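# Move fridge bottles upright onto cart tray, close fridge

## Task

Take each bottle still inside the refrigerator, set it standing upright on the cart's top tray, and afterwards close the refrigerator door completely. Bottles that were already on the tray must also be upright at the finish. It fails if a glass bottle drops a long way, if the door is slammed while opening or closing, or if the robot topples or ends up leaning. Anything that stays in place at the end only because the robot is holding it does not count.

## Robot and tools

ROBOT. TidyBot++: a wheeled base 0.54 m long, 0.50 m wide and 0.38 m tall on four driven casters. It carries one seven-joint arm with a two-finger gripper. The shoulder sits 0.12 m ahead of the base centre at 0.68 m height. Cameras: base_camera, fixed on the base, and wrist_camera, which looks along the hand. At the start the arm is folded with the hand pointing down. In that pose the hand reaches about 0.08 m past the base front and the elbow is up to 1.15 m high.

FRAMES. Base frame: origin on the floor below the base centre, x forward, y left, z up. hand_pose is reported in this frame. It is the point halfway between the finger pads; its z axis runs out along the fingers and its y axis is the closing direction. The odometry frame is the base frame as it stood when the scene began. base_odometry counts wheel rotation, so slip shows up as travel, and it drifts a few cm and degrees over many moves. Heading is positive to the left, within -3.142 to 3.142. base_tilt is in degrees, positive when leaning forward or right.

execute_actions. Argument "actions": a list holding one action or nothing (empty just reports state and images). Optional "cameras": list of "base_camera", "wrist_camera" or "all"; omitted or null gives all, [] gives none. An action may contain:
- "base": exactly one relative move from where the base last reported itself: {"translate_m": d} forward (+) or back, -2 to 2 m; {"strafe_m": d} left (+) or right, -2 to 2 m; {"rotate_rad": d} turn in place, counter-clockwise (+) seen from above, -6.3 to 6.3 rad. A move needing over 8.667 s at its top speed is rejected.
- "joints": absolute targets for the single arm, keyed by name, radians: joint_1_rad (any angle; turns the arm about vertical, + is clockwise from above, opposite to rotate_rad), joint_2_rad shoulder -2.249 to 2.249, joint_3_rad any angle, joint_4_rad elbow -2.579 to 2.579, joint_5_rad any angle, joint_6_rad wrist -2.099 to 2.099, joint_7_rad any angle (hand down: + is counter-clockwise from above; at 1.57 fingers open toward robot left/right). gripper_pos is a scale 0 (open, ~85 mm gap) to 1 (closed, squeezing ~100 N per finger). Gap ≈ 85 x (1 - gripper_pos) mm. Unbounded joints take the short way; go beyond half a turn in several steps. Done tolerances: ±0.039 for joints 1-4, ±0.056 for 5-7, ±0.03 gripper.
- "speeds": caps for this action only: translate_m and strafe_m 0.05-0.5 m/s, rotate_rad 0.1-1.57 rad/s (defaults are the maxima).
Base and joints start together and may finish at different moments. A key left out may still be driving toward its earlier target. Unknown keys or out-of-range numbers reject the call with no motion. An action runs at most 15 s. If a result reports a stop, the remaining motion calls in that reply are skipped.

Arm geometry: upper arm 0.42 m, forearm 0.31 m, hand 0.31 m to the hand point. With joint_1_rad 0, joint_3_rad 3.14, joint_5_rad 0 the arm moves in the base's x-z plane; segment lean from vertical (forward +) is j2, j2-j4, j2-j4-j6, and the hand point's offset from the shoulder is the sum of length·sin (forward) and length·cos (up). A downward hand reaches at most about 0.94 m high, and only near the base. Closed fingertips stick out ~20 mm beyond the hand point.

wait: "seconds" 0 to 10; commands nothing new, returns state and images.
zoom_image: "camera" (base_camera or wrist_camera) and "region" [x0, y0, x1, y1] in pixels of that camera's latest full image, top-left origin, no bigger than 504 x 504.
read_manual: optional "section", only "licences"; licence texts, no motion.
finished_scene: "scene" = the current scene's number; irreversible, reports whether the goal holds. The goal must be met and stable. A reply with no tool call ends everything.

RESULT LINES. "pictures" lists the cameras in image order. joint_positions, hand_pose, base_odometry, base_tilt give state. base_status/joint_status: "done"; "off_target" (stopped short, may still push); "contact_stop" or "time_out" (target dropped, holding where stopped); "not_followed" with "joint command not followed" and "cause:" means a self-collision check withheld the arm targets (gripper still obeys; the withheld targets may be retried later). A blocked base can say "done" while short. on_its_own notes uncommanded motion. motor_effort is percent of maximum, peak in brackets, noisy. Gripper at 1 saying "done" means it holds nothing; "off_target" means it stopped on an object. "ARM HIT" means a hard hit on the base or itself. "MOTOR HOT" warns from 60 °C; at 75 °C an "OVER-TEMPERATURE FAULT" lets the arm sag and keys read "limit_stop_at_motor_heat": resend those targets.

ACCURACY. Friction leaves joints slightly off target even when "all done"; resending the same value does nothing. Correct by sending last command + (desired − measured) for all seven joints. hand_pose itself can be 1-2 cm off; trust the images. Carried loads make the arm sag; don't command a joint to its measured angle while holding something.

AVOID. Dropping bottles (especially glass) from any height; swinging the door hard; driving while the arm is snagged above ~0.8 m (tipping risk); pushing or pulling sideways on a high hand; driving the arm into objects, which can trip a torque fault (arm halts 10 s; limits 104.5 N m joints 1-4, 51.3 N m joints 5-7). A blocked base keeps shoving until it times out. Holding loads heats motors, even while you think; the robot keeps its last command during your thinking. Objects may occasionally be nudged by outside pushes.

Each tool is called after "Request:" by a JSON object that holds its "op" and its "data".

## Session

Request:
{"op": "execute_actions", "data": {"actions": []}}

Scene clock: 0.00 s.
base_odometry: x=+0.000 y=+0.000 heading=+0.000 (m, m, rad; odometry frame)
base_tilt: forward=+0.3 right=+0.3 (deg)
base_status: not commanded
joint_positions: joint_1_rad=-0.023 joint_2_rad=-0.341 joint_3_rad=+3.186 joint_4_rad=-2.526 joint_5_rad=+0.025 joint_6_rad=-0.842 joint_7_rad=+1.611 gripper_pos=+0.000
joint_status: not commanded
motor_effort: joint_1_rad=-1 joint_2_rad=-3 joint_3_rad=+0 joint_4_rad=+17 joint_5_rad=-1 joint_6_rad=+3 joint_7_rad=+1 (%)
hand_pose: x=+0.2716 y=-0.0059 z=+0.5882 quat_wxyz=(+0.004, +0.998, +0.018, +0.058) (m; base frame)
pictures: base_camera, wrist_camera
Images, in order (width x height): base_camera 644x364, wrist_camera 644x476.

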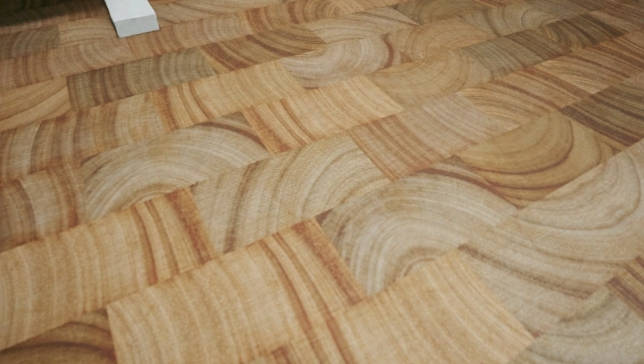

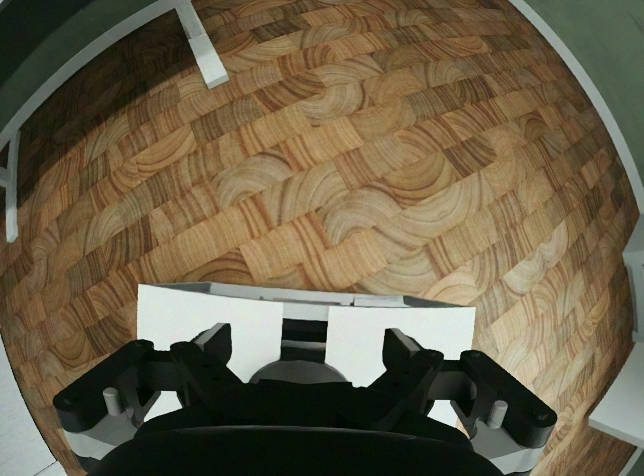

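Request:
{"op": "execute_actions", "data": {"actions": [{"joints":{"joint_6_rad":0.5}}], "cameras": ["wrist_camera"]}}

Request:
{"op": "execute_actions", "data": {"actions": [{"base":{"rotate_rad":3.14}}], "cameras": ["wrist_camera"]}}

Scene clock: 5.33 s.
base_odometry: x=+0.000 y=+0.000 heading=+0.000 (m, m, rad; odometry frame)
base_tilt: forward=+0.3 right=+0.3 (deg)
base_status: not commanded
joint_positions: joint_1_rad=-0.023 joint_2_rad=-0.341 joint_3_rad=+3.186 joint_4_rad=-2.525 joint_5_rad=+0.025 joint_6_rad=+0.478 joint_7_rad=+1.611 gripper_pos=+0.000
joint_status: all done
motor_effort: joint_1_rad=-1(1) joint_2_rad=-8(7) joint_3_rad=+0(0) joint_4_rad=+19(19) joint_5_rad=-1(1) joint_6_rad=+9(10) joint_7_rad=+1(1) (%)
hand_pose: x=+0.5443 y=-0.0057 z=+0.8558 quat_wxyz=(+0.017, +0.753, +0.015, +0.658) (m; base frame)
pictures: wrist_camera
Images, in order (width x height): wrist_camera 644x476.

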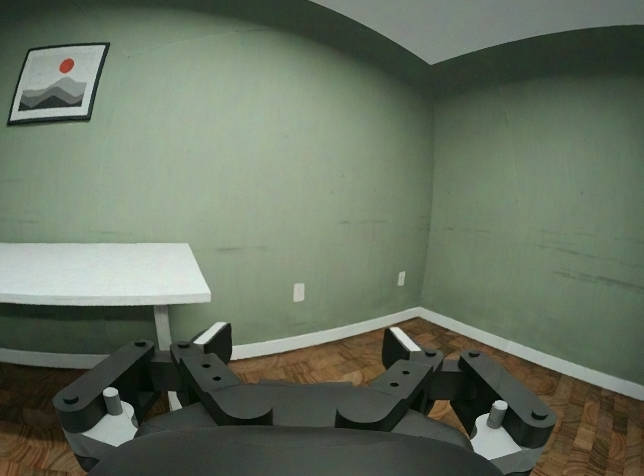

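Scene clock: 8.67 s.
base_odometry: x=+0.000 y=+0.000 heading=+3.139 (m, m, rad; odometry frame)
base_tilt: forward=+0.2 right=+0.4 (deg)
base_status: done
joint_positions: joint_1_rad=-0.023 joint_2_rad=-0.341 joint_3_rad=+3.186 joint_4_rad=-2.525 joint_5_rad=+0.025 joint_6_rad=+0.478 joint_7_rad=+1.611 gripper_pos=+0.000
joint_status: not commanded
motor_effort: joint_1_rad=+0(1) joint_2_rad=-8(8) joint_3_rad=+0(1) joint_4_rad=+19(19) joint_5_rad=-1(1) joint_6_rad=+9(9) joint_7_rad=+1(1) (%)
hand_pose: x=+0.5443 y=-0.0057 z=+0.8558 quat_wxyz=(+0.017, +0.753, +0.015, +0.658) (m; base frame)
pictures: wrist_camera
Images, in order (width x height): wrist_camera 644x476.

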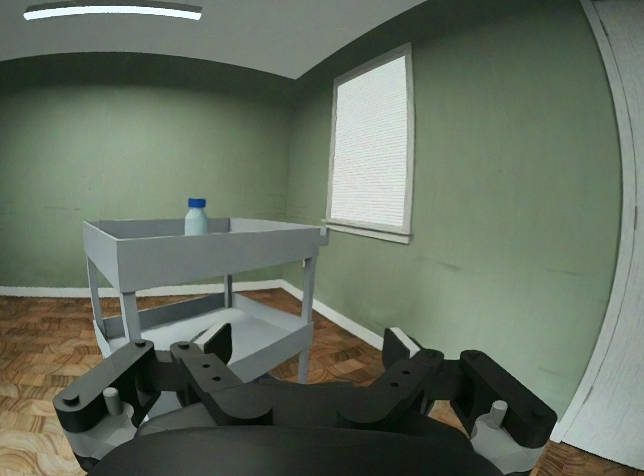

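Request:
{"op": "execute_actions", "data": {"actions": [{"base":{"rotate_rad":-1.3}}], "cameras": ["wrist_camera"]}}

Request:
{"op": "execute_actions", "data": {"actions": [{"base":{"rotate_rad":2.6}}], "cameras": ["wrist_camera"]}}

Scene clock: 18.10 s.
base_odometry: x=+0.000 y=+0.000 heading=+1.840 (m, m, rad; odometry frame)
base_tilt: forward=+0.3 right=+0.4 (deg)
base_status: done
joint_positions: joint_1_rad=-0.023 joint_2_rad=-0.341 joint_3_rad=+3.186 joint_4_rad=-2.525 joint_5_rad=+0.025 joint_6_rad=+0.478 joint_7_rad=+1.611 gripper_pos=+0.000
joint_status: not commanded
motor_effort: joint_1_rad=+0(1) joint_2_rad=-8(8) joint_3_rad=+0(2) joint_4_rad=+19(19) joint_5_rad=-1(0) joint_6_rad=+10(9) joint_7_rad=+1(1) (%)
hand_pose: x=+0.5443 y=-0.0056 z=+0.8558 quat_wxyz=(+0.017, +0.753, +0.015, +0.658) (m; base frame)
pictures: wrist_camera
Images, in order (width x height): wrist_camera 644x476.

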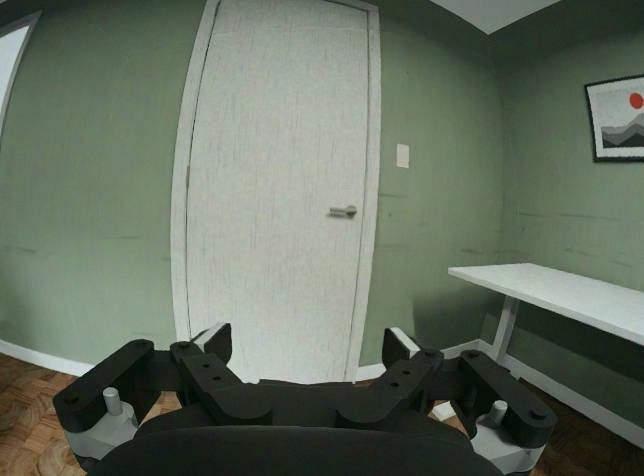

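Scene clock: 21.20 s.
base_odometry: x=+0.000 y=+0.000 heading=-1.844 (m, m, rad; odometry frame)
base_tilt: forward=+0.3 right=+0.4 (deg)
base_status: done
joint_positions: joint_1_rad=-0.022 joint_2_rad=-0.341 joint_3_rad=+3.187 joint_4_rad=-2.525 joint_5_rad=+0.025 joint_6_rad=+0.478 joint_7_rad=+1.611 gripper_pos=+0.000
joint_status: not commanded
motor_effort: joint_1_rad=+0(1) joint_2_rad=-7(9) joint_3_rad=+0(1) joint_4_rad=+19(19) joint_5_rad=-1(0) joint_6_rad=+9(9) joint_7_rad=+1(1) (%)
hand_pose: x=+0.5443 y=-0.0065 z=+0.8558 quat_wxyz=(+0.017, +0.753, +0.014, +0.658) (m; base frame)
pictures: wrist_camera
Images, in order (width x height): wrist_camera 644x476.

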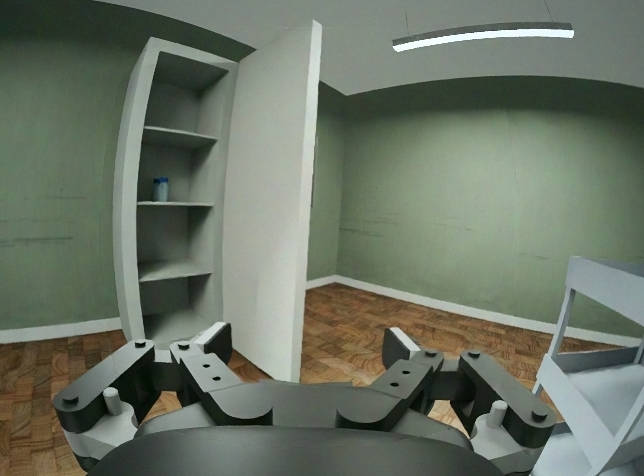

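Request:
{"op": "execute_actions", "data": {"actions": [{"base":{"rotate_rad":0.7}}]}}

Scene clock: 25.77 s.
base_odometry: x=+0.000 y=+0.000 heading=-1.144 (m, m, rad; odometry frame)
base_tilt: forward=+0.3 right=+0.3 (deg)
base_status: done
joint_positions: joint_1_rad=-0.023 joint_2_rad=-0.341 joint_3_rad=+3.186 joint_4_rad=-2.525 joint_5_rad=+0.025 joint_6_rad=+0.478 joint_7_rad=+1.611 gripper_pos=+0.000
joint_status: not commanded
motor_effort: joint_1_rad=-1(1) joint_2_rad=-7(8) joint_3_rad=+0(1) joint_4_rad=+19(19) joint_5_rad=-1(0) joint_6_rad=+9(9) joint_7_rad=+1(1) (%)
hand_pose: x=+0.5443 y=-0.0059 z=+0.8558 quat_wxyz=(+0.017, +0.753, +0.015, +0.658) (m; base frame)
pictures: base_camera, wrist_camera
Images, in order (width x height): base_camera 644x364, wrist_camera 644x476.

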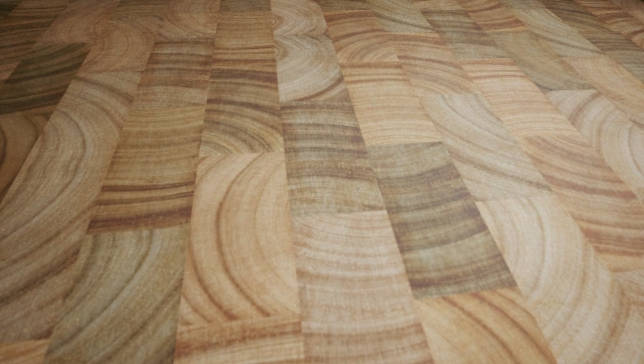

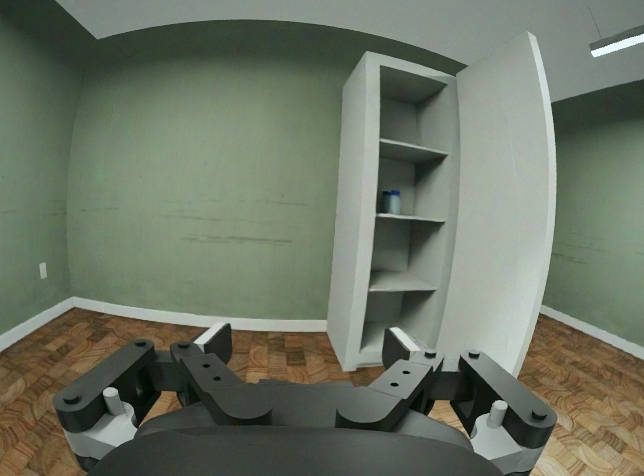

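Request:
{"op": "execute_actions", "data": {"actions": [{"base":{"rotate_rad":0.12}}], "cameras": []}}

Request:
{"op": "execute_actions", "data": {"actions": [{"base":{"translate_m":0.55},"joints":{"joint_2_rad":-0.2,"joint_4_rad":-1.9,"joint_6_rad":0.13}}], "cameras": []}}

Request:
{"op": "execute_actions", "data": {"actions": [{"base":{"strafe_m":-0.3}}]}}

Scene clock: 34.23 s.
base_odometry: x=+0.000 y=+0.000 heading=-1.025 (m, m, rad; odometry frame)
base_tilt: forward=+0.3 right=+0.3 (deg)
base_status: done
joint_positions: joint_1_rad=-0.023 joint_2_rad=-0.341 joint_3_rad=+3.185 joint_4_rad=-2.525 joint_5_rad=+0.025 joint_6_rad=+0.478 joint_7_rad=+1.611 gripper_pos=+0.000
joint_status: not commanded
motor_effort: joint_1_rad=+0(1) joint_2_rad=-8(7) joint_3_rad=+0(2) joint_4_rad=+19(19) joint_5_rad=-1(0) joint_6_rad=+9(9) joint_7_rad=+1(1) (%)
hand_pose: x=+0.5443 y=-0.0054 z=+0.8558 quat_wxyz=(+0.017, +0.753, +0.016, +0.658) (m; base frame)
pictures: none
No camera images: the call's "cameras" was empty. Leave "cameras" out to get every camera's image.

Scene clock: 36.70 s.
base_odometry: x=+0.286 y=-0.470 heading=-1.024 (m, m, rad; odometry frame)
base_tilt: forward=+0.3 right=+0.4 (deg)
base_status: done
joint_positions: joint_1_rad=-0.023 joint_2_rad=-0.207 joint_3_rad=+3.185 joint_4_rad=-1.913 joint_5_rad=+0.025 joint_6_rad=+0.174 joint_7_rad=+1.611 gripper_pos=+0.000
joint_status: all done
motor_effort: joint_1_rad=+0(1) joint_2_rad=-16(18) joint_3_rad=+0(1) joint_4_rad=+22(23) joint_5_rad=+0(0) joint_6_rad=+10(11) joint_7_rad=+0(1) (%)
hand_pose: x=+0.6554 y=-0.0114 z=+1.0637 quat_wxyz=(+0.026, +0.693, +0.014, +0.720) (m; base frame)
pictures: none
No camera images: the call's "cameras" was empty. Leave "cameras" out to get every camera's image.

Scene clock: 38.63 s.
base_odometry: x=+0.030 y=-0.626 heading=-1.023 (m, m, rad; odometry frame)
base_tilt: forward=+0.2 right=+0.3 (deg)
base_status: done
joint_positions: joint_1_rad=-0.023 joint_2_rad=-0.207 joint_3_rad=+3.189 joint_4_rad=-1.912 joint_5_rad=+0.025 joint_6_rad=+0.174 joint_7_rad=+1.611 gripper_pos=+0.000
joint_status: not commanded
motor_effort: joint_1_rad=+0(1) joint_2_rad=-15(16) joint_3_rad=+0(2) joint_4_rad=+22(22) joint_5_rad=-1(2) joint_6_rad=+10(10) joint_7_rad=+0(1) (%)
hand_pose: x=+0.6554 y=-0.0136 z=+1.0638 quat_wxyz=(+0.027, +0.693, +0.012, +0.720) (m; base frame)
pictures: base_camera, wrist_camera
Images, in order (width x height): base_camera 644x364, wrist_camera 644x476.

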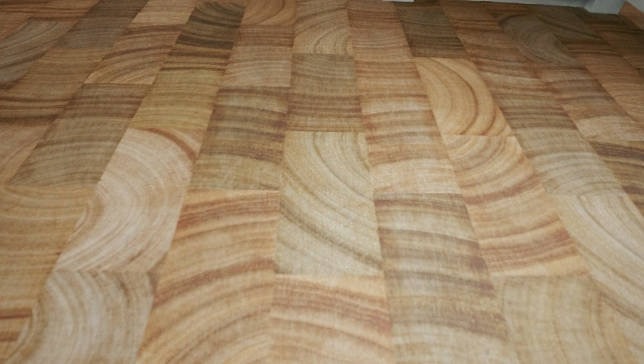

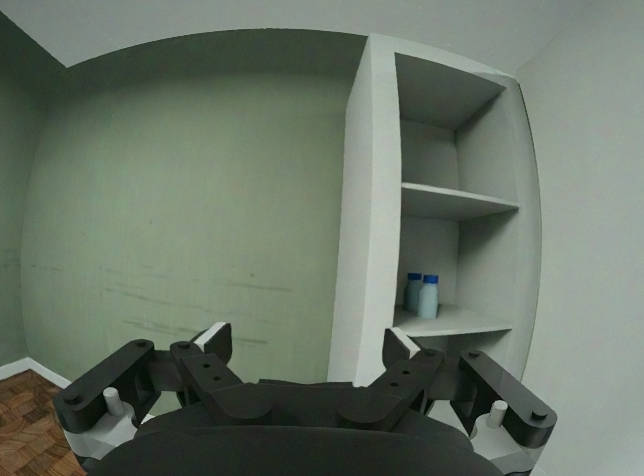

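Request:
{"op": "execute_actions", "data": {"actions": [{"base":{"strafe_m":-0.31},"joints":{"joint_2_rad":0.3,"joint_4_rad":-1.68,"joint_6_rad":0.4}}]}}

Scene clock: 47.33 s.
base_odometry: x=-0.234 y=-0.787 heading=-1.023 (m, m, rad; odometry frame)
base_tilt: forward=+0.3 right=+0.3 (deg)
base_status: done
joint_positions: joint_1_rad=-0.019 joint_2_rad=+0.296 joint_3_rad=+3.189 joint_4_rad=-1.696 joint_5_rad=+0.025 joint_6_rad=+0.354 joint_7_rad=+1.611 gripper_pos=+0.000
joint_status: all done
motor_effort: joint_1_rad=+0(3) joint_2_rad=-34(35) joint_3_rad=+0(3) joint_4_rad=+21(23) joint_5_rad=-1(1) joint_6_rad=+9(9) joint_7_rad=+1(1) (%)
hand_pose: x=+0.8396 y=-0.0115 z=+0.9351 quat_wxyz=(+0.033, +0.730, +0.021, +0.682) (m; base frame)
pictures: base_camera, wrist_camera
Images, in order (width x height): base_camera 644x364, wrist_camera 644x476.

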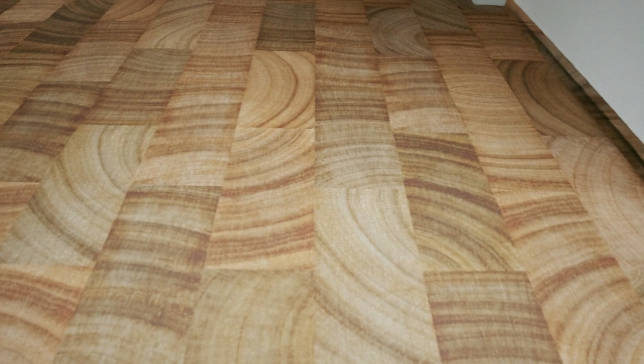

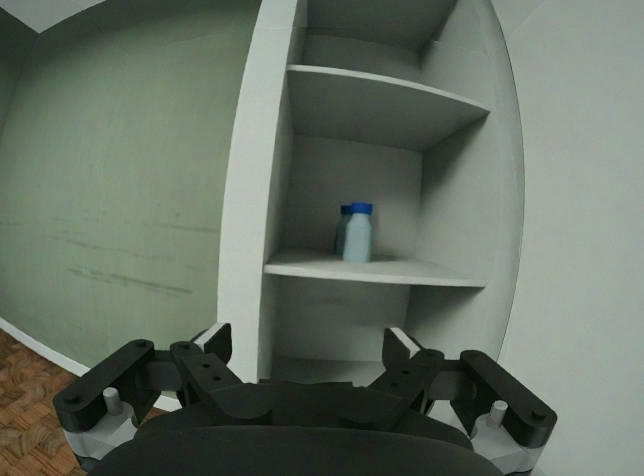

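Request:
{"op": "execute_actions", "data": {"actions": [{"base":{"translate_m":0.3},"joints":{"joint_7_rad":1.57,"joint_5_rad":0,"joint_3_rad":3.13,"joint_6_rad":0.46,"joint_1_rad":0.01}}]}}

Scene clock: 71.10 s.
base_odometry: x=-0.078 y=-1.044 heading=-1.024 (m, m, rad; odometry frame)
base_tilt: forward=+0.3 right=+0.3 (deg)
base_status: done
joint_positions: joint_1_rad=+0.003 joint_2_rad=+0.300 joint_3_rad=+3.138 joint_4_rad=-1.691 joint_5_rad=+0.025 joint_6_rad=+0.418 joint_7_rad=+1.597 gripper_pos=+0.000
joint_status: all done
motor_effort: joint_1_rad=-1(1) joint_2_rad=-33(37) joint_3_rad=-1(1) joint_4_rad=+20(22) joint_5_rad=-1(1) joint_6_rad=+9(10) joint_7_rad=+1(1) (%)
hand_pose: x=+0.8415 y=+0.0043 z=+0.9552 quat_wxyz=(+0.013, +0.707, +0.021, +0.706) (m; base frame)
pictures: base_camera, wrist_camera
Images, in order (width x height): base_camera 644x364, wrist_camera 644x476.

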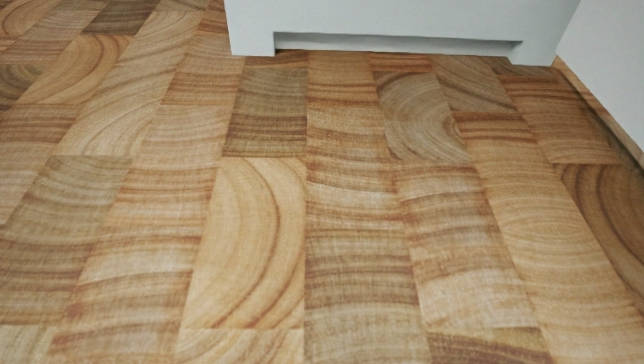

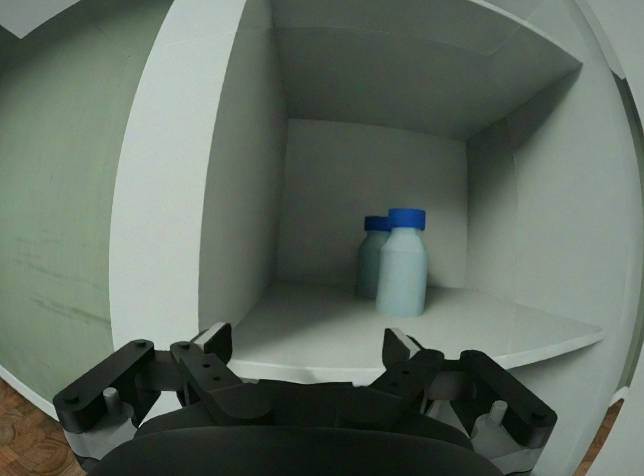

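Request:
{"op": "execute_actions", "data": {"actions": [{"base":{"strafe_m":-0.1,"translate_m":0},"joints":{"joint_1_rad":0.04}}]}}

Request:
{"op": "execute_actions", "data": {"actions": [{"base":{"strafe_m":-0.1},"joints":{"joint_1_rad":0.04},"speeds":{"strafe_m":0.15}}], "cameras": []}}

Request:
{"op": "execute_actions", "data": {"actions": [{"base":{"translate_m":0.12},"speeds":{"translate_m":0.15}}]}}

action 0: "base" must hold exactly one of rotate_rad, strafe_m, translate_m; got {"strafe_m": -0.1, "translate_m": 0}

Scene clock: 81.37 s.
base_odometry: x=-0.164 y=-1.096 heading=-1.023 (m, m, rad; odometry frame)
base_tilt: forward=+0.3 right=+0.4 (deg)
base_status: done
joint_positions: joint_1_rad=+0.039 joint_2_rad=+0.300 joint_3_rad=+3.132 joint_4_rad=-1.691 joint_5_rad=+0.025 joint_6_rad=+0.418 joint_7_rad=+1.597 gripper_pos=+0.000
joint_status: all done
motor_effort: joint_1_rad=+0(4) joint_2_rad=-33(35) joint_3_rad=+0(2) joint_4_rad=+20(21) joint_5_rad=+0(1) joint_6_rad=+9(10) joint_7_rad=+1(0) (%)
hand_pose: x=+0.8412 y=-0.0174 z=+0.9552 quat_wxyz=(+0.023, +0.708, +0.010, +0.706) (m; base frame)
pictures: none
No camera images: the call's "cameras" was empty. Leave "cameras" out to get every camera's image.

Scene clock: 82.83 s.
base_odometry: x=-0.101 y=-1.199 heading=-1.024 (m, m, rad; odometry frame)
base_tilt: forward=+0.3 right=+0.3 (deg)
base_status: done
joint_positions: joint_1_rad=+0.039 joint_2_rad=+0.299 joint_3_rad=+3.132 joint_4_rad=-1.690 joint_5_rad=+0.025 joint_6_rad=+0.419 joint_7_rad=+1.597 gripper_pos=+0.000
joint_status: not commanded
motor_effort: joint_1_rad=-1(1) joint_2_rad=-33(36) joint_3_rad=-1(1) joint_4_rad=+21(22) joint_5_rad=-1(0) joint_6_rad=+9(10) joint_7_rad=+1(0) (%)
hand_pose: x=+0.8411 y=-0.0174 z=+0.9564 quat_wxyz=(+0.023, +0.707, +0.010, +0.707) (m; base frame)
pictures: base_camera, wrist_camera
Images, in order (width x height): base_camera 644x364, wrist_camera 644x476.

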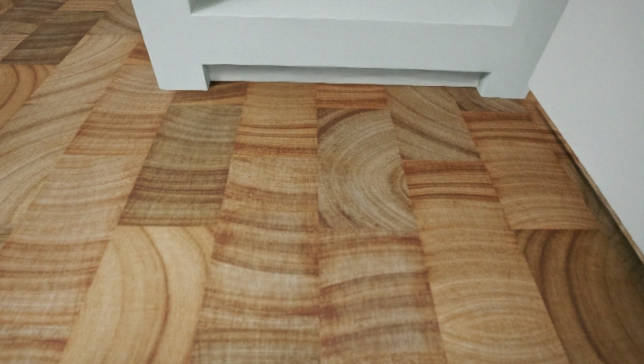

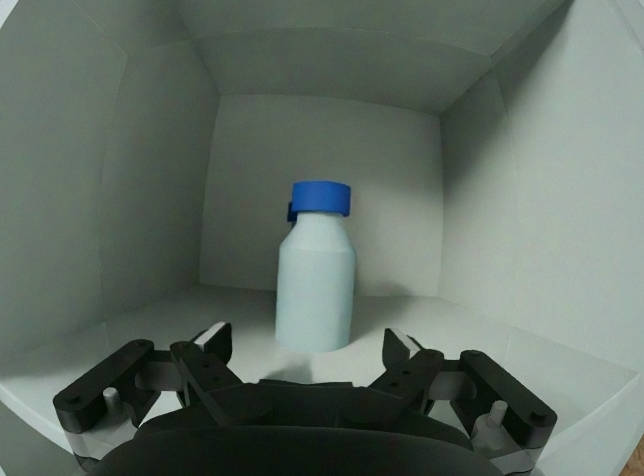

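Request:
{"op": "execute_actions", "data": {"actions": [{"base":{"translate_m":-0.05},"joints":{"joint_4_rad":-1.0,"joint_6_rad":-0.72,"joint_1_rad":0.05}}], "cameras": ["wrist_camera"]}}

Request:
{"op": "execute_actions", "data": {"actions": [{"base":{"translate_m":0.09},"speeds":{"translate_m":0.15}}], "cameras": ["wrist_camera"]}}

Scene clock: 94.23 s.
base_odometry: x=-0.127 y=-1.156 heading=-1.024 (m, m, rad; odometry frame)
base_tilt: forward=+0.3 right=+0.4 (deg)
base_status: done
joint_positions: joint_1_rad=+0.039 joint_2_rad=+0.297 joint_3_rad=+3.132 joint_4_rad=-1.013 joint_5_rad=+0.025 joint_6_rad=-0.677 joint_7_rad=+1.597 gripper_pos=+0.000
joint_status: all done
motor_effort: joint_1_rad=+0(3) joint_2_rad=-34(38) joint_3_rad=+0(3) joint_4_rad=+21(22) joint_5_rad=-1(1) joint_6_rad=+9(10) joint_7_rad=+1(1) (%)
hand_pose: x=+0.8299 y=-0.0254 z=+1.0399 quat_wxyz=(+0.026, +0.838, +0.002, +0.546) (m; base frame)
pictures: wrist_camera
Images, in order (width x height): wrist_camera 644x476.

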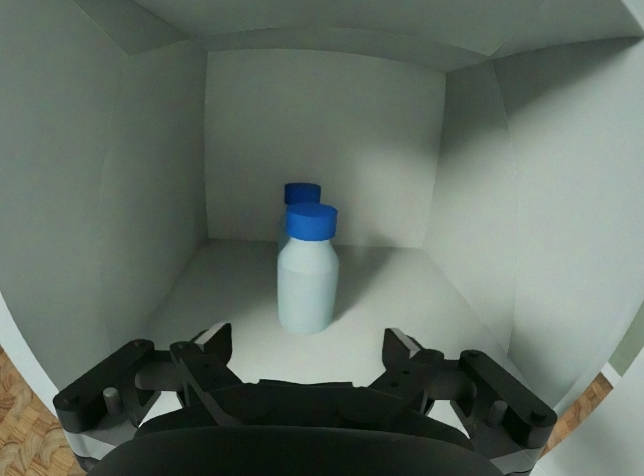

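Scene clock: 95.53 s.
base_odometry: x=-0.081 y=-1.233 heading=-1.024 (m, m, rad; odometry frame)
base_tilt: forward=+0.3 right=+0.4 (deg)
base_status: done
joint_positions: joint_1_rad=+0.040 joint_2_rad=+0.298 joint_3_rad=+3.132 joint_4_rad=-1.012 joint_5_rad=+0.025 joint_6_rad=-0.678 joint_7_rad=+1.597 gripper_pos=+0.000
joint_status: not commanded
motor_effort: joint_1_rad=+0(2) joint_2_rad=-34(37) joint_3_rad=+0(2) joint_4_rad=+21(22) joint_5_rad=-1(0) joint_6_rad=+8(9) joint_7_rad=+1(1) (%)
hand_pose: x=+0.8304 y=-0.0262 z=+1.0388 quat_wxyz=(+0.026, +0.838, +0.001, +0.545) (m; base frame)
pictures: wrist_camera
Images, in order (width x height): wrist_camera 644x476.

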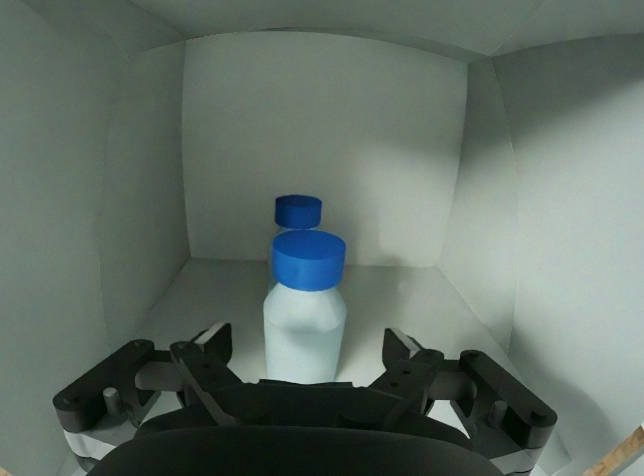

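Request:
{"op": "execute_actions", "data": {"actions": [{"base":{"translate_m":0.06},"speeds":{"translate_m":0.1}}], "cameras": ["wrist_camera"]}}

Scene clock: 100.47 s.
base_odometry: x=-0.049 y=-1.284 heading=-1.024 (m, m, rad; odometry frame)
base_tilt: forward=+0.3 right=+0.3 (deg)
base_status: done
joint_positions: joint_1_rad=+0.040 joint_2_rad=+0.300 joint_3_rad=+3.132 joint_4_rad=-1.012 joint_5_rad=+0.025 joint_6_rad=-0.678 joint_7_rad=+1.597 gripper_pos=+0.000
joint_status: not commanded
motor_effort: joint_1_rad=-1(3) joint_2_rad=-34(37) joint_3_rad=-1(2) joint_4_rad=+21(22) joint_5_rad=-1(0) joint_6_rad=+9(9) joint_7_rad=+0(1) (%)
hand_pose: x=+0.8309 y=-0.0268 z=+1.0377 quat_wxyz=(+0.026, +0.839, +0.001, +0.544) (m; base frame)
pictures: wrist_camera
Images, in order (width x height): wrist_camera 644x476.

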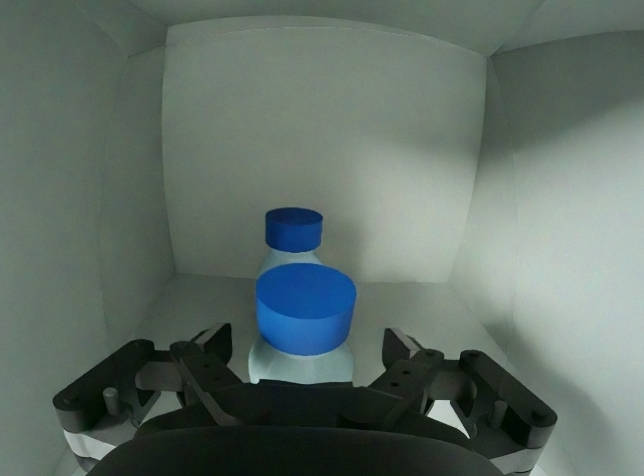

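Request:
{"op": "execute_actions", "data": {"actions": [{"base":{"translate_m":0.015},"speeds":{"translate_m":0.05}}], "cameras": []}}

Request:
{"op": "execute_actions", "data": {"actions": [{"joints":{"gripper_pos":1}}], "cameras": ["wrist_camera"]}}

Scene clock: 104.40 s.
base_odometry: x=-0.042 y=-1.297 heading=-1.025 (m, m, rad; odometry frame)
base_tilt: forward=+0.4 right=+0.3 (deg)
base_status: done
joint_positions: joint_1_rad=+0.041 joint_2_rad=+0.300 joint_3_rad=+3.132 joint_4_rad=-1.012 joint_5_rad=+0.025 joint_6_rad=-0.678 joint_7_rad=+1.597 gripper_pos=+0.000
joint_status: not commanded
motor_effort: joint_1_rad=+0(2) joint_2_rad=-34(38) joint_3_rad=-1(2) joint_4_rad=+21(22) joint_5_rad=-1(1) joint_6_rad=+9(10) joint_7_rad=+1(0) (%)
hand_pose: x=+0.8309 y=-0.0272 z=+1.0378 quat_wxyz=(+0.027, +0.839, +0.001, +0.544) (m; base frame)
pictures: none
No camera images: the call's "cameras" was empty. Leave "cameras" out to get every camera's image.

Scene clock: 105.50 s.
base_odometry: x=-0.042 y=-1.297 heading=-1.025 (m, m, rad; odometry frame)
base_tilt: forward=+0.3 right=+0.3 (deg)
base_status: not commanded
joint_positions: joint_1_rad=+0.041 joint_2_rad=+0.300 joint_3_rad=+3.131 joint_4_rad=-1.010 joint_5_rad=+0.024 joint_6_rad=-0.679 joint_7_rad=+1.597 gripper_pos=+0.443
joint_status: gripper_pos off_target (ended at +0.443, target +1.000)
motor_effort: joint_1_rad=+1(2) joint_2_rad=-33(35) joint_3_rad=+0(1) joint_4_rad=+21(22) joint_5_rad=-1(0) joint_6_rad=+9(10) joint_7_rad=+0(1) (%)
hand_pose: x=+0.8309 y=-0.0269 z=+1.0383 quat_wxyz=(+0.026, +0.839, +0.001, +0.544) (m; base frame)
pictures: wrist_camera
Images, in order (width x height): wrist_camera 644x476.

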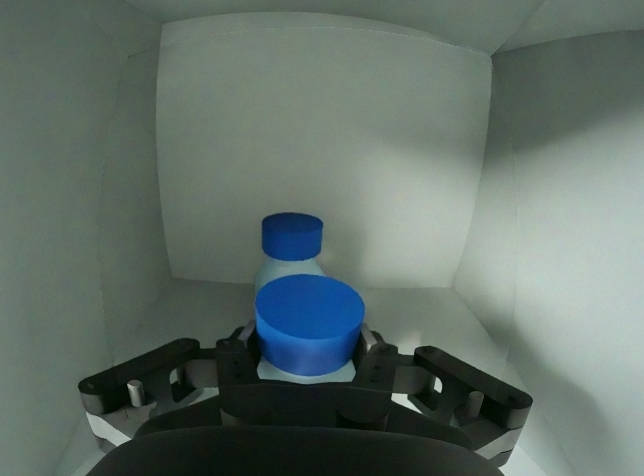

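Request:
{"op": "execute_actions", "data": {"actions": [{"joints":{"joint_2_rad":0.22}}], "cameras": ["wrist_camera"]}}

Request:
{"op": "execute_actions", "data": {"actions": [{"base":{"translate_m":-0.45},"speeds":{"translate_m":0.3}}], "cameras": ["wrist_camera"]}}

Request:
{"op": "execute_actions", "data": {"actions": [{"base":{"strafe_m":0.4}}], "cameras": []}}

Request:
{"op": "execute_actions", "data": {"actions": [{"base":{"translate_m":-1.0}}], "cameras": []}}

Request:
{"op": "execute_actions", "data": {"actions": [{"base":{"rotate_rad":-1.57},"speeds":{"rotate_rad":0.7}}]}}

Scene clock: 112.80 s.
base_odometry: x=-0.042 y=-1.297 heading=-1.025 (m, m, rad; odometry frame)
base_tilt: forward=+0.3 right=+0.3 (deg)
base_status: not commanded
joint_positions: joint_1_rad=+0.042 joint_2_rad=+0.272 joint_3_rad=+3.131 joint_4_rad=-1.018 joint_5_rad=+0.024 joint_6_rad=-0.702 joint_7_rad=+1.597 gripper_pos=+0.443
joint_status: joint_2_rad off_target (ended at +0.272, target +0.220)
motor_effort: joint_1_rad=-1(1) joint_2_rad=-38(40) joint_3_rad=-1(0) joint_4_rad=+25(26) joint_5_rad=-1(0) joint_6_rad=+12(13) joint_7_rad=+0(1) (%)
hand_pose: x=+0.8175 y=-0.0266 z=+1.0472 quat_wxyz=(+0.026, +0.839, +0.001, +0.543) (m; base frame)
pictures: wrist_camera
Images, in order (width x height): wrist_camera 644x476.

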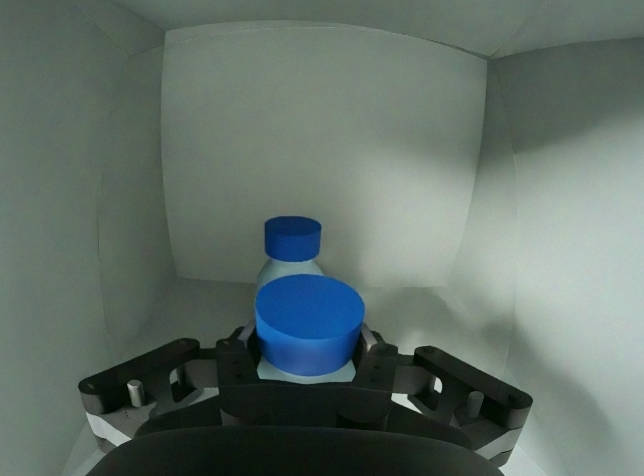

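Scene clock: 115.37 s.
base_odometry: x=-0.276 y=-0.913 heading=-1.025 (m, m, rad; odometry frame)
base_tilt: forward=+0.3 right=+0.3 (deg)
base_status: done
joint_positions: joint_1_rad=+0.044 joint_2_rad=+0.256 joint_3_rad=+3.131 joint_4_rad=-1.018 joint_5_rad=+0.023 joint_6_rad=-0.706 joint_7_rad=+1.597 gripper_pos=+0.443
joint_status: not commanded
motor_effort: joint_1_rad=+0(3) joint_2_rad=-37(44) joint_3_rad=-1(3) joint_4_rad=+25(27) joint_5_rad=-1(0) joint_6_rad=+13(13) joint_7_rad=+1(0) (%)
hand_pose: x=+0.8112 y=-0.0275 z=+1.0568 quat_wxyz=(+0.026, +0.836, +0.000, +0.548) (m; base frame)
pictures: wrist_camera
Images, in order (width x height): wrist_camera 644x476.

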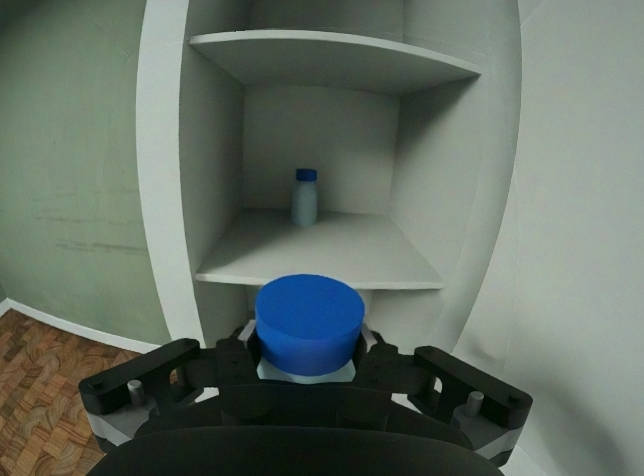

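Scene clock: 117.63 s.
base_odometry: x=+0.066 y=-0.705 heading=-1.025 (m, m, rad; odometry frame)
base_tilt: forward=+0.3 right=+0.3 (deg)
base_status: done
joint_positions: joint_1_rad=+0.044 joint_2_rad=+0.256 joint_3_rad=+3.127 joint_4_rad=-1.018 joint_5_rad=+0.023 joint_6_rad=-0.706 joint_7_rad=+1.597 gripper_pos=+0.443
joint_status: not commanded
motor_effort: joint_1_rad=+0(3) joint_2_rad=-38(39) joint_3_rad=+0(3) joint_4_rad=+26(26) joint_5_rad=-1(1) joint_6_rad=+12(13) joint_7_rad=+1(0) (%)
hand_pose: x=+0.8112 y=-0.0258 z=+1.0567 quat_wxyz=(+0.025, +0.836, +0.001, +0.548) (m; base frame)
pictures: none
No camera images: the call's "cameras" was empty. Leave "cameras" out to get every camera's image.

Scene clock: 121.03 s.
base_odometry: x=-0.453 y=+0.150 heading=-1.024 (m, m, rad; odometry frame)
base_tilt: forward=+0.3 right=+0.3 (deg)
base_status: done
joint_positions: joint_1_rad=+0.044 joint_2_rad=+0.254 joint_3_rad=+3.127 joint_4_rad=-1.018 joint_5_rad=+0.023 joint_6_rad=-0.708 joint_7_rad=+1.597 gripper_pos=+0.443
joint_status: not commanded
motor_effort: joint_1_rad=+0(0) joint_2_rad=-37(44) joint_3_rad=+0(1) joint_4_rad=+25(27) joint_5_rad=+0(0) joint_6_rad=+13(13) joint_7_rad=+1(0) (%)
hand_pose: x=+0.8100 y=-0.0257 z=+1.0579 quat_wxyz=(+0.025, +0.836, +0.001, +0.548) (m; base frame)
pictures: none
No camera images: the call's "cameras" was empty. Leave "cameras" out to get every camera's image.

Scene clock: 124.30 s.
base_odometry: x=-0.453 y=+0.150 heading=-2.594 (m, m, rad; odometry frame)
base_tilt: forward=+0.3 right=+0.3 (deg)
base_status: done
joint_positions: joint_1_rad=+0.051 joint_2_rad=+0.254 joint_3_rad=+3.133 joint_4_rad=-1.018 joint_5_rad=+0.021 joint_6_rad=-0.708 joint_7_rad=+1.597 gripper_pos=+0.443
joint_status: not commanded
motor_effort: joint_1_rad=+0(3) joint_2_rad=-38(39) joint_3_rad=-1(4) joint_4_rad=+26(26) joint_5_rad=-1(1) joint_6_rad=+13(12) joint_7_rad=+1(1) (%)
hand_pose: x=+0.8097 y=-0.0335 z=+1.0579 quat_wxyz=(+0.028, +0.836, -0.005, +0.548) (m; base frame)
pictures: base_camera, wrist_camera
Images, in order (width x height): base_camera 644x364, wrist_camera 644x476.

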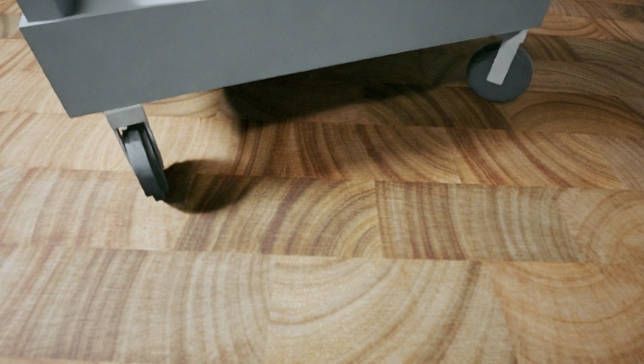

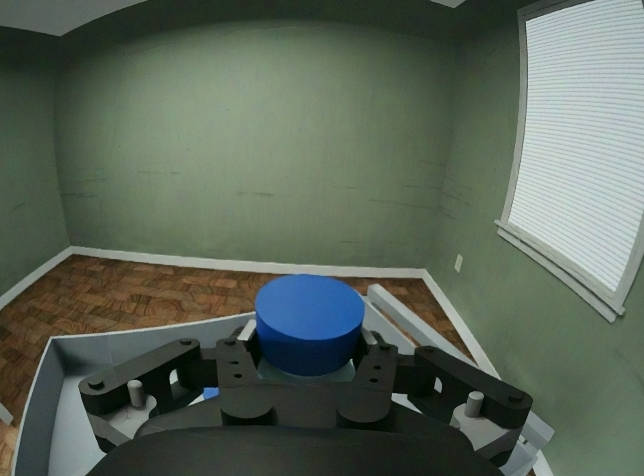

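Request:
{"op": "execute_actions", "data": {"actions": [{"joints":{"joint_2_rad":0.25,"joint_4_rad":-1.26,"joint_6_rad":-0.41}}], "cameras": ["wrist_camera"]}}

Scene clock: 132.77 s.
base_odometry: x=-0.453 y=+0.150 heading=-2.594 (m, m, rad; odometry frame)
base_tilt: forward=+0.3 right=+0.4 (deg)
base_status: not commanded
joint_positions: joint_1_rad=+0.051 joint_2_rad=+0.272 joint_3_rad=+3.133 joint_4_rad=-1.277 joint_5_rad=+0.021 joint_6_rad=-0.482 joint_7_rad=+1.597 gripper_pos=+0.443
joint_status: joint_6_rad off_target (ended at -0.482, target -0.410); the others done
motor_effort: joint_1_rad=-1(0) joint_2_rad=-39(40) joint_3_rad=-1(1) joint_4_rad=+26(28) joint_5_rad=-1(1) joint_6_rad=+12(14) joint_7_rad=+1(1) (%)
hand_pose: x=+0.8245 y=-0.0328 z=+0.9555 quat_wxyz=(+0.026, +0.850, -0.002, +0.526) (m; base frame)
pictures: wrist_camera
Images, in order (width x height): wrist_camera 644x476.

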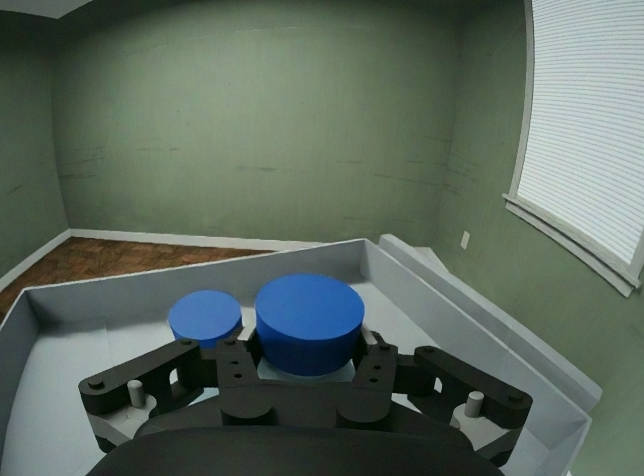

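Request:
{"op": "execute_actions", "data": {"actions": [{"base":{"strafe_m":-0.05},"speeds":{"strafe_m":0.1}}], "cameras": []}}

Request:
{"op": "execute_actions", "data": {"actions": [{"joints":{"joint_4_rad":-1.36,"joint_6_rad":-0.28}}], "cameras": ["wrist_camera"]}}

Scene clock: 138.17 s.
base_odometry: x=-0.479 y=+0.192 heading=-2.595 (m, m, rad; odometry frame)
base_tilt: forward=+0.3 right=+0.3 (deg)
base_status: done
joint_positions: joint_1_rad=+0.051 joint_2_rad=+0.272 joint_3_rad=+3.131 joint_4_rad=-1.277 joint_5_rad=+0.021 joint_6_rad=-0.482 joint_7_rad=+1.597 gripper_pos=+0.443
joint_status: not commanded
motor_effort: joint_1_rad=+0(3) joint_2_rad=-39(42) joint_3_rad=-1(3) joint_4_rad=+27(27) joint_5_rad=-1(0) joint_6_rad=+12(13) joint_7_rad=+1(0) (%)
hand_pose: x=+0.8246 y=-0.0316 z=+0.9557 quat_wxyz=(+0.026, +0.850, -0.002, +0.527) (m; base frame)
pictures: none
No camera images: the call's "cameras" was empty. Leave "cameras" out to get every camera's image.

Scene clock: 139.10 s.
base_odometry: x=-0.479 y=+0.192 heading=-2.595 (m, m, rad; odometry frame)
base_tilt: forward=+0.3 right=+0.3 (deg)
base_status: not commanded
joint_positions: joint_1_rad=+0.051 joint_2_rad=+0.274 joint_3_rad=+3.131 joint_4_rad=-1.377 joint_5_rad=+0.021 joint_6_rad=-0.353 joint_7_rad=+1.597 gripper_pos=+0.443
joint_status: joint_6_rad off_target (ended at -0.353, target -0.280); the others done
motor_effort: joint_1_rad=-1(1) joint_2_rad=-39(41) joint_3_rad=-1(1) joint_4_rad=+26(28) joint_5_rad=+0(1) joint_6_rad=+12(12) joint_7_rad=+1(1) (%)
hand_pose: x=+0.8279 y=-0.0310 z=+0.9311 quat_wxyz=(+0.025, +0.842, -0.001, +0.538) (m; base frame)
pictures: wrist_camera
Images, in order (width x height): wrist_camera 644x476.

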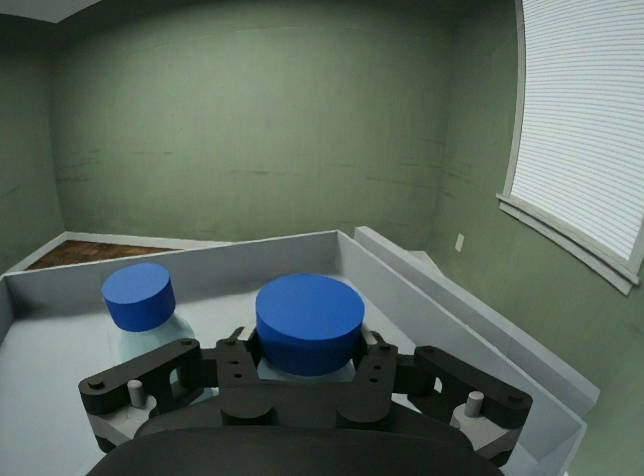

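Request:
{"op": "execute_actions", "data": {"actions": [{"joints":{"joint_4_rad":-1.43,"joint_6_rad":-0.2}}], "cameras": ["wrist_camera"]}}

Scene clock: 142.13 s.
base_odometry: x=-0.479 y=+0.192 heading=-2.595 (m, m, rad; odometry frame)
base_tilt: forward=+0.3 right=+0.3 (deg)
base_status: not commanded
joint_positions: joint_1_rad=+0.051 joint_2_rad=+0.275 joint_3_rad=+3.131 joint_4_rad=-1.447 joint_5_rad=+0.021 joint_6_rad=-0.273 joint_7_rad=+1.597 gripper_pos=+0.443
joint_status: joint_6_rad off_target (ended at -0.273, target -0.200); the others done
motor_effort: joint_1_rad=+0(1) joint_2_rad=-39(41) joint_3_rad=-1(1) joint_4_rad=+26(28) joint_5_rad=+0(1) joint_6_rad=+12(13) joint_7_rad=+0(1) (%)
hand_pose: x=+0.8270 y=-0.0304 z=+0.9117 quat_wxyz=(+0.025, +0.840, +0.000, +0.542) (m; base frame)
pictures: wrist_camera
Images, in order (width x height): wrist_camera 644x476.

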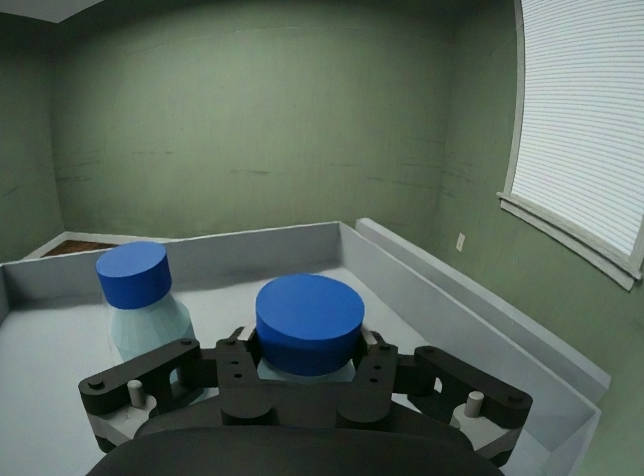

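Not touching yet.

Request:
{"op": "execute_actions", "data": {"actions": [{"joints":{"joint_4_rad":-1.5,"joint_6_rad":-0.13}}], "cameras": ["wrist_camera"]}}

Scene clock: 144.90 s.
base_odometry: x=-0.479 y=+0.192 heading=-2.595 (m, m, rad; odometry frame)
base_tilt: forward=+0.4 right=+0.4 (deg)
base_status: not commanded
joint_positions: joint_1_rad=+0.051 joint_2_rad=+0.270 joint_3_rad=+3.131 joint_4_rad=-1.495 joint_5_rad=+0.021 joint_6_rad=-0.187 joint_7_rad=+1.597 gripper_pos=+0.443
joint_status: joint_6_rad off_target (ended at -0.187, target -0.130); the others done
motor_effort: joint_1_rad=-2(1) joint_2_rad=-33(39) joint_3_rad=-2(2) joint_4_rad=+23(26) joint_5_rad=-1(2) joint_6_rad=+11(13) joint_7_rad=+1(0) (%)
hand_pose: x=+0.8277 y=-0.0298 z=+0.9106 quat_wxyz=(+0.025, +0.828, +0.000, +0.560) (m; base frame)
pictures: wrist_camera
Images, in order (width x height): wrist_camera 644x476.

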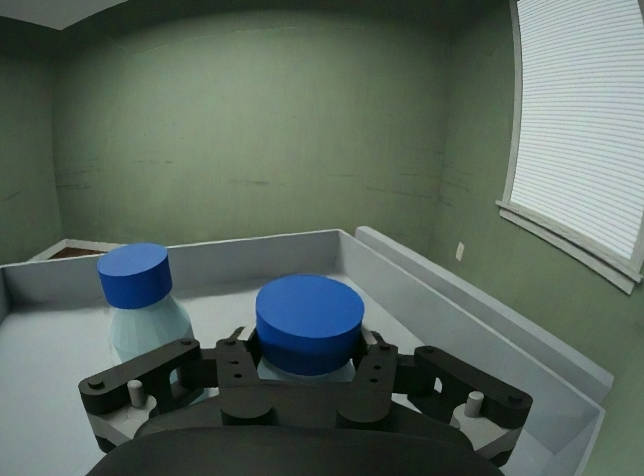

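Request:
{"op": "execute_actions", "data": {"actions": [{"joints":{"gripper_pos":0.2,"joint_6_rad":-0.19,"joint_4_rad":-1.49,"joint_2_rad":0.27}}], "cameras": ["wrist_camera"]}}

Request:
{"op": "execute_actions", "data": {"actions": [{"base":{"translate_m":-0.07},"speeds":{"translate_m":0.1}}], "cameras": ["wrist_camera"]}}

Request:
{"op": "execute_actions", "data": {"actions": [{"joints":{"joint_2_rad":0.3,"joint_4_rad":-1.0,"joint_6_rad":-0.72,"gripper_pos":0}}], "cameras": ["wrist_camera"]}}

Scene clock: 152.13 s.
base_odometry: x=-0.479 y=+0.192 heading=-2.595 (m, m, rad; odometry frame)
base_tilt: forward=+0.3 right=+0.2 (deg)
base_status: not commanded
joint_positions: joint_1_rad=+0.051 joint_2_rad=+0.270 joint_3_rad=+3.131 joint_4_rad=-1.495 joint_5_rad=+0.021 joint_6_rad=-0.187 joint_7_rad=+1.597 gripper_pos=+0.200
joint_status: all done
motor_effort: joint_1_rad=+0(1) joint_2_rad=-33(36) joint_3_rad=+0(2) joint_4_rad=+21(24) joint_5_rad=-1(2) joint_6_rad=+9(10) joint_7_rad=+1(0) (%)
hand_pose: x=+0.8277 y=-0.0298 z=+0.9105 quat_wxyz=(+0.025, +0.828, +0.000, +0.559) (m; base frame)
pictures: wrist_camera
Images, in order (width x height): wrist_camera 644x476.

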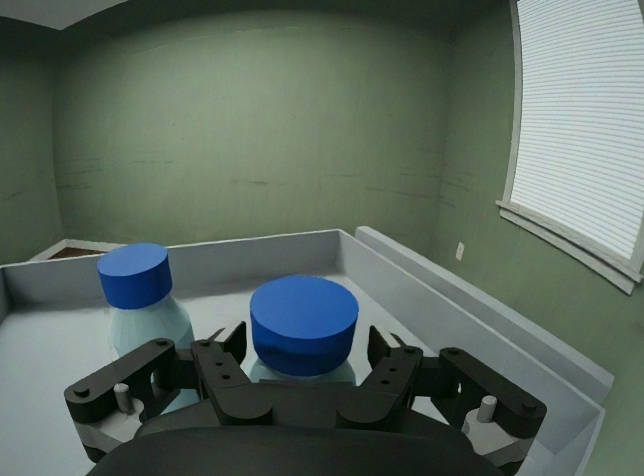

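Scene clock: 153.40 s.
base_odometry: x=-0.419 y=+0.229 heading=-2.595 (m, m, rad; odometry frame)
base_tilt: forward=+0.3 right=+0.3 (deg)
base_status: done
joint_positions: joint_1_rad=+0.051 joint_2_rad=+0.270 joint_3_rad=+3.131 joint_4_rad=-1.495 joint_5_rad=+0.021 joint_6_rad=-0.187 joint_7_rad=+1.597 gripper_pos=+0.200
joint_status: not commanded
motor_effort: joint_1_rad=+0(3) joint_2_rad=-33(38) joint_3_rad=-1(3) joint_4_rad=+21(22) joint_5_rad=-1(1) joint_6_rad=+8(10) joint_7_rad=+1(1) (%)
hand_pose: x=+0.8279 y=-0.0298 z=+0.9104 quat_wxyz=(+0.025, +0.829, +0.000, +0.559) (m; base frame)
pictures: wrist_camera
Images, in order (width x height): wrist_camera 644x476.

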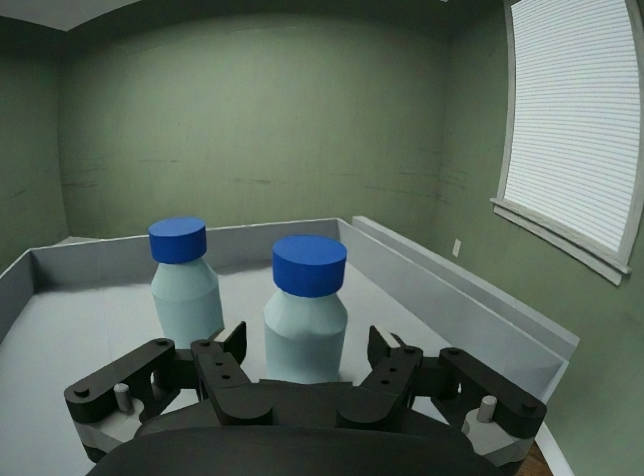

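Scene clock: 155.10 s.
base_odometry: x=-0.419 y=+0.229 heading=-2.595 (m, m, rad; odometry frame)
base_tilt: forward=+0.2 right=+0.3 (deg)
base_status: not commanded
joint_positions: joint_1_rad=+0.051 joint_2_rad=+0.277 joint_3_rad=+3.131 joint_4_rad=-1.012 joint_5_rad=+0.021 joint_6_rad=-0.675 joint_7_rad=+1.597 gripper_pos=+0.000
joint_status: all done
motor_effort: joint_1_rad=+0(0) joint_2_rad=-33(34) joint_3_rad=+0(1) joint_4_rad=+21(23) joint_5_rad=-1(1) joint_6_rad=+8(10) joint_7_rad=+1(1) (%)
hand_pose: x=+0.8225 y=-0.0328 z=+1.0550 quat_wxyz=(+0.028, +0.831, -0.004, +0.555) (m; base frame)
pictures: wrist_camera
Images, in order (width x height): wrist_camera 644x476.

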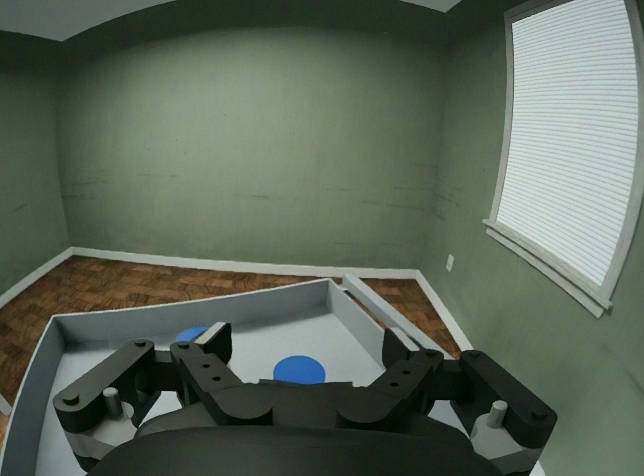

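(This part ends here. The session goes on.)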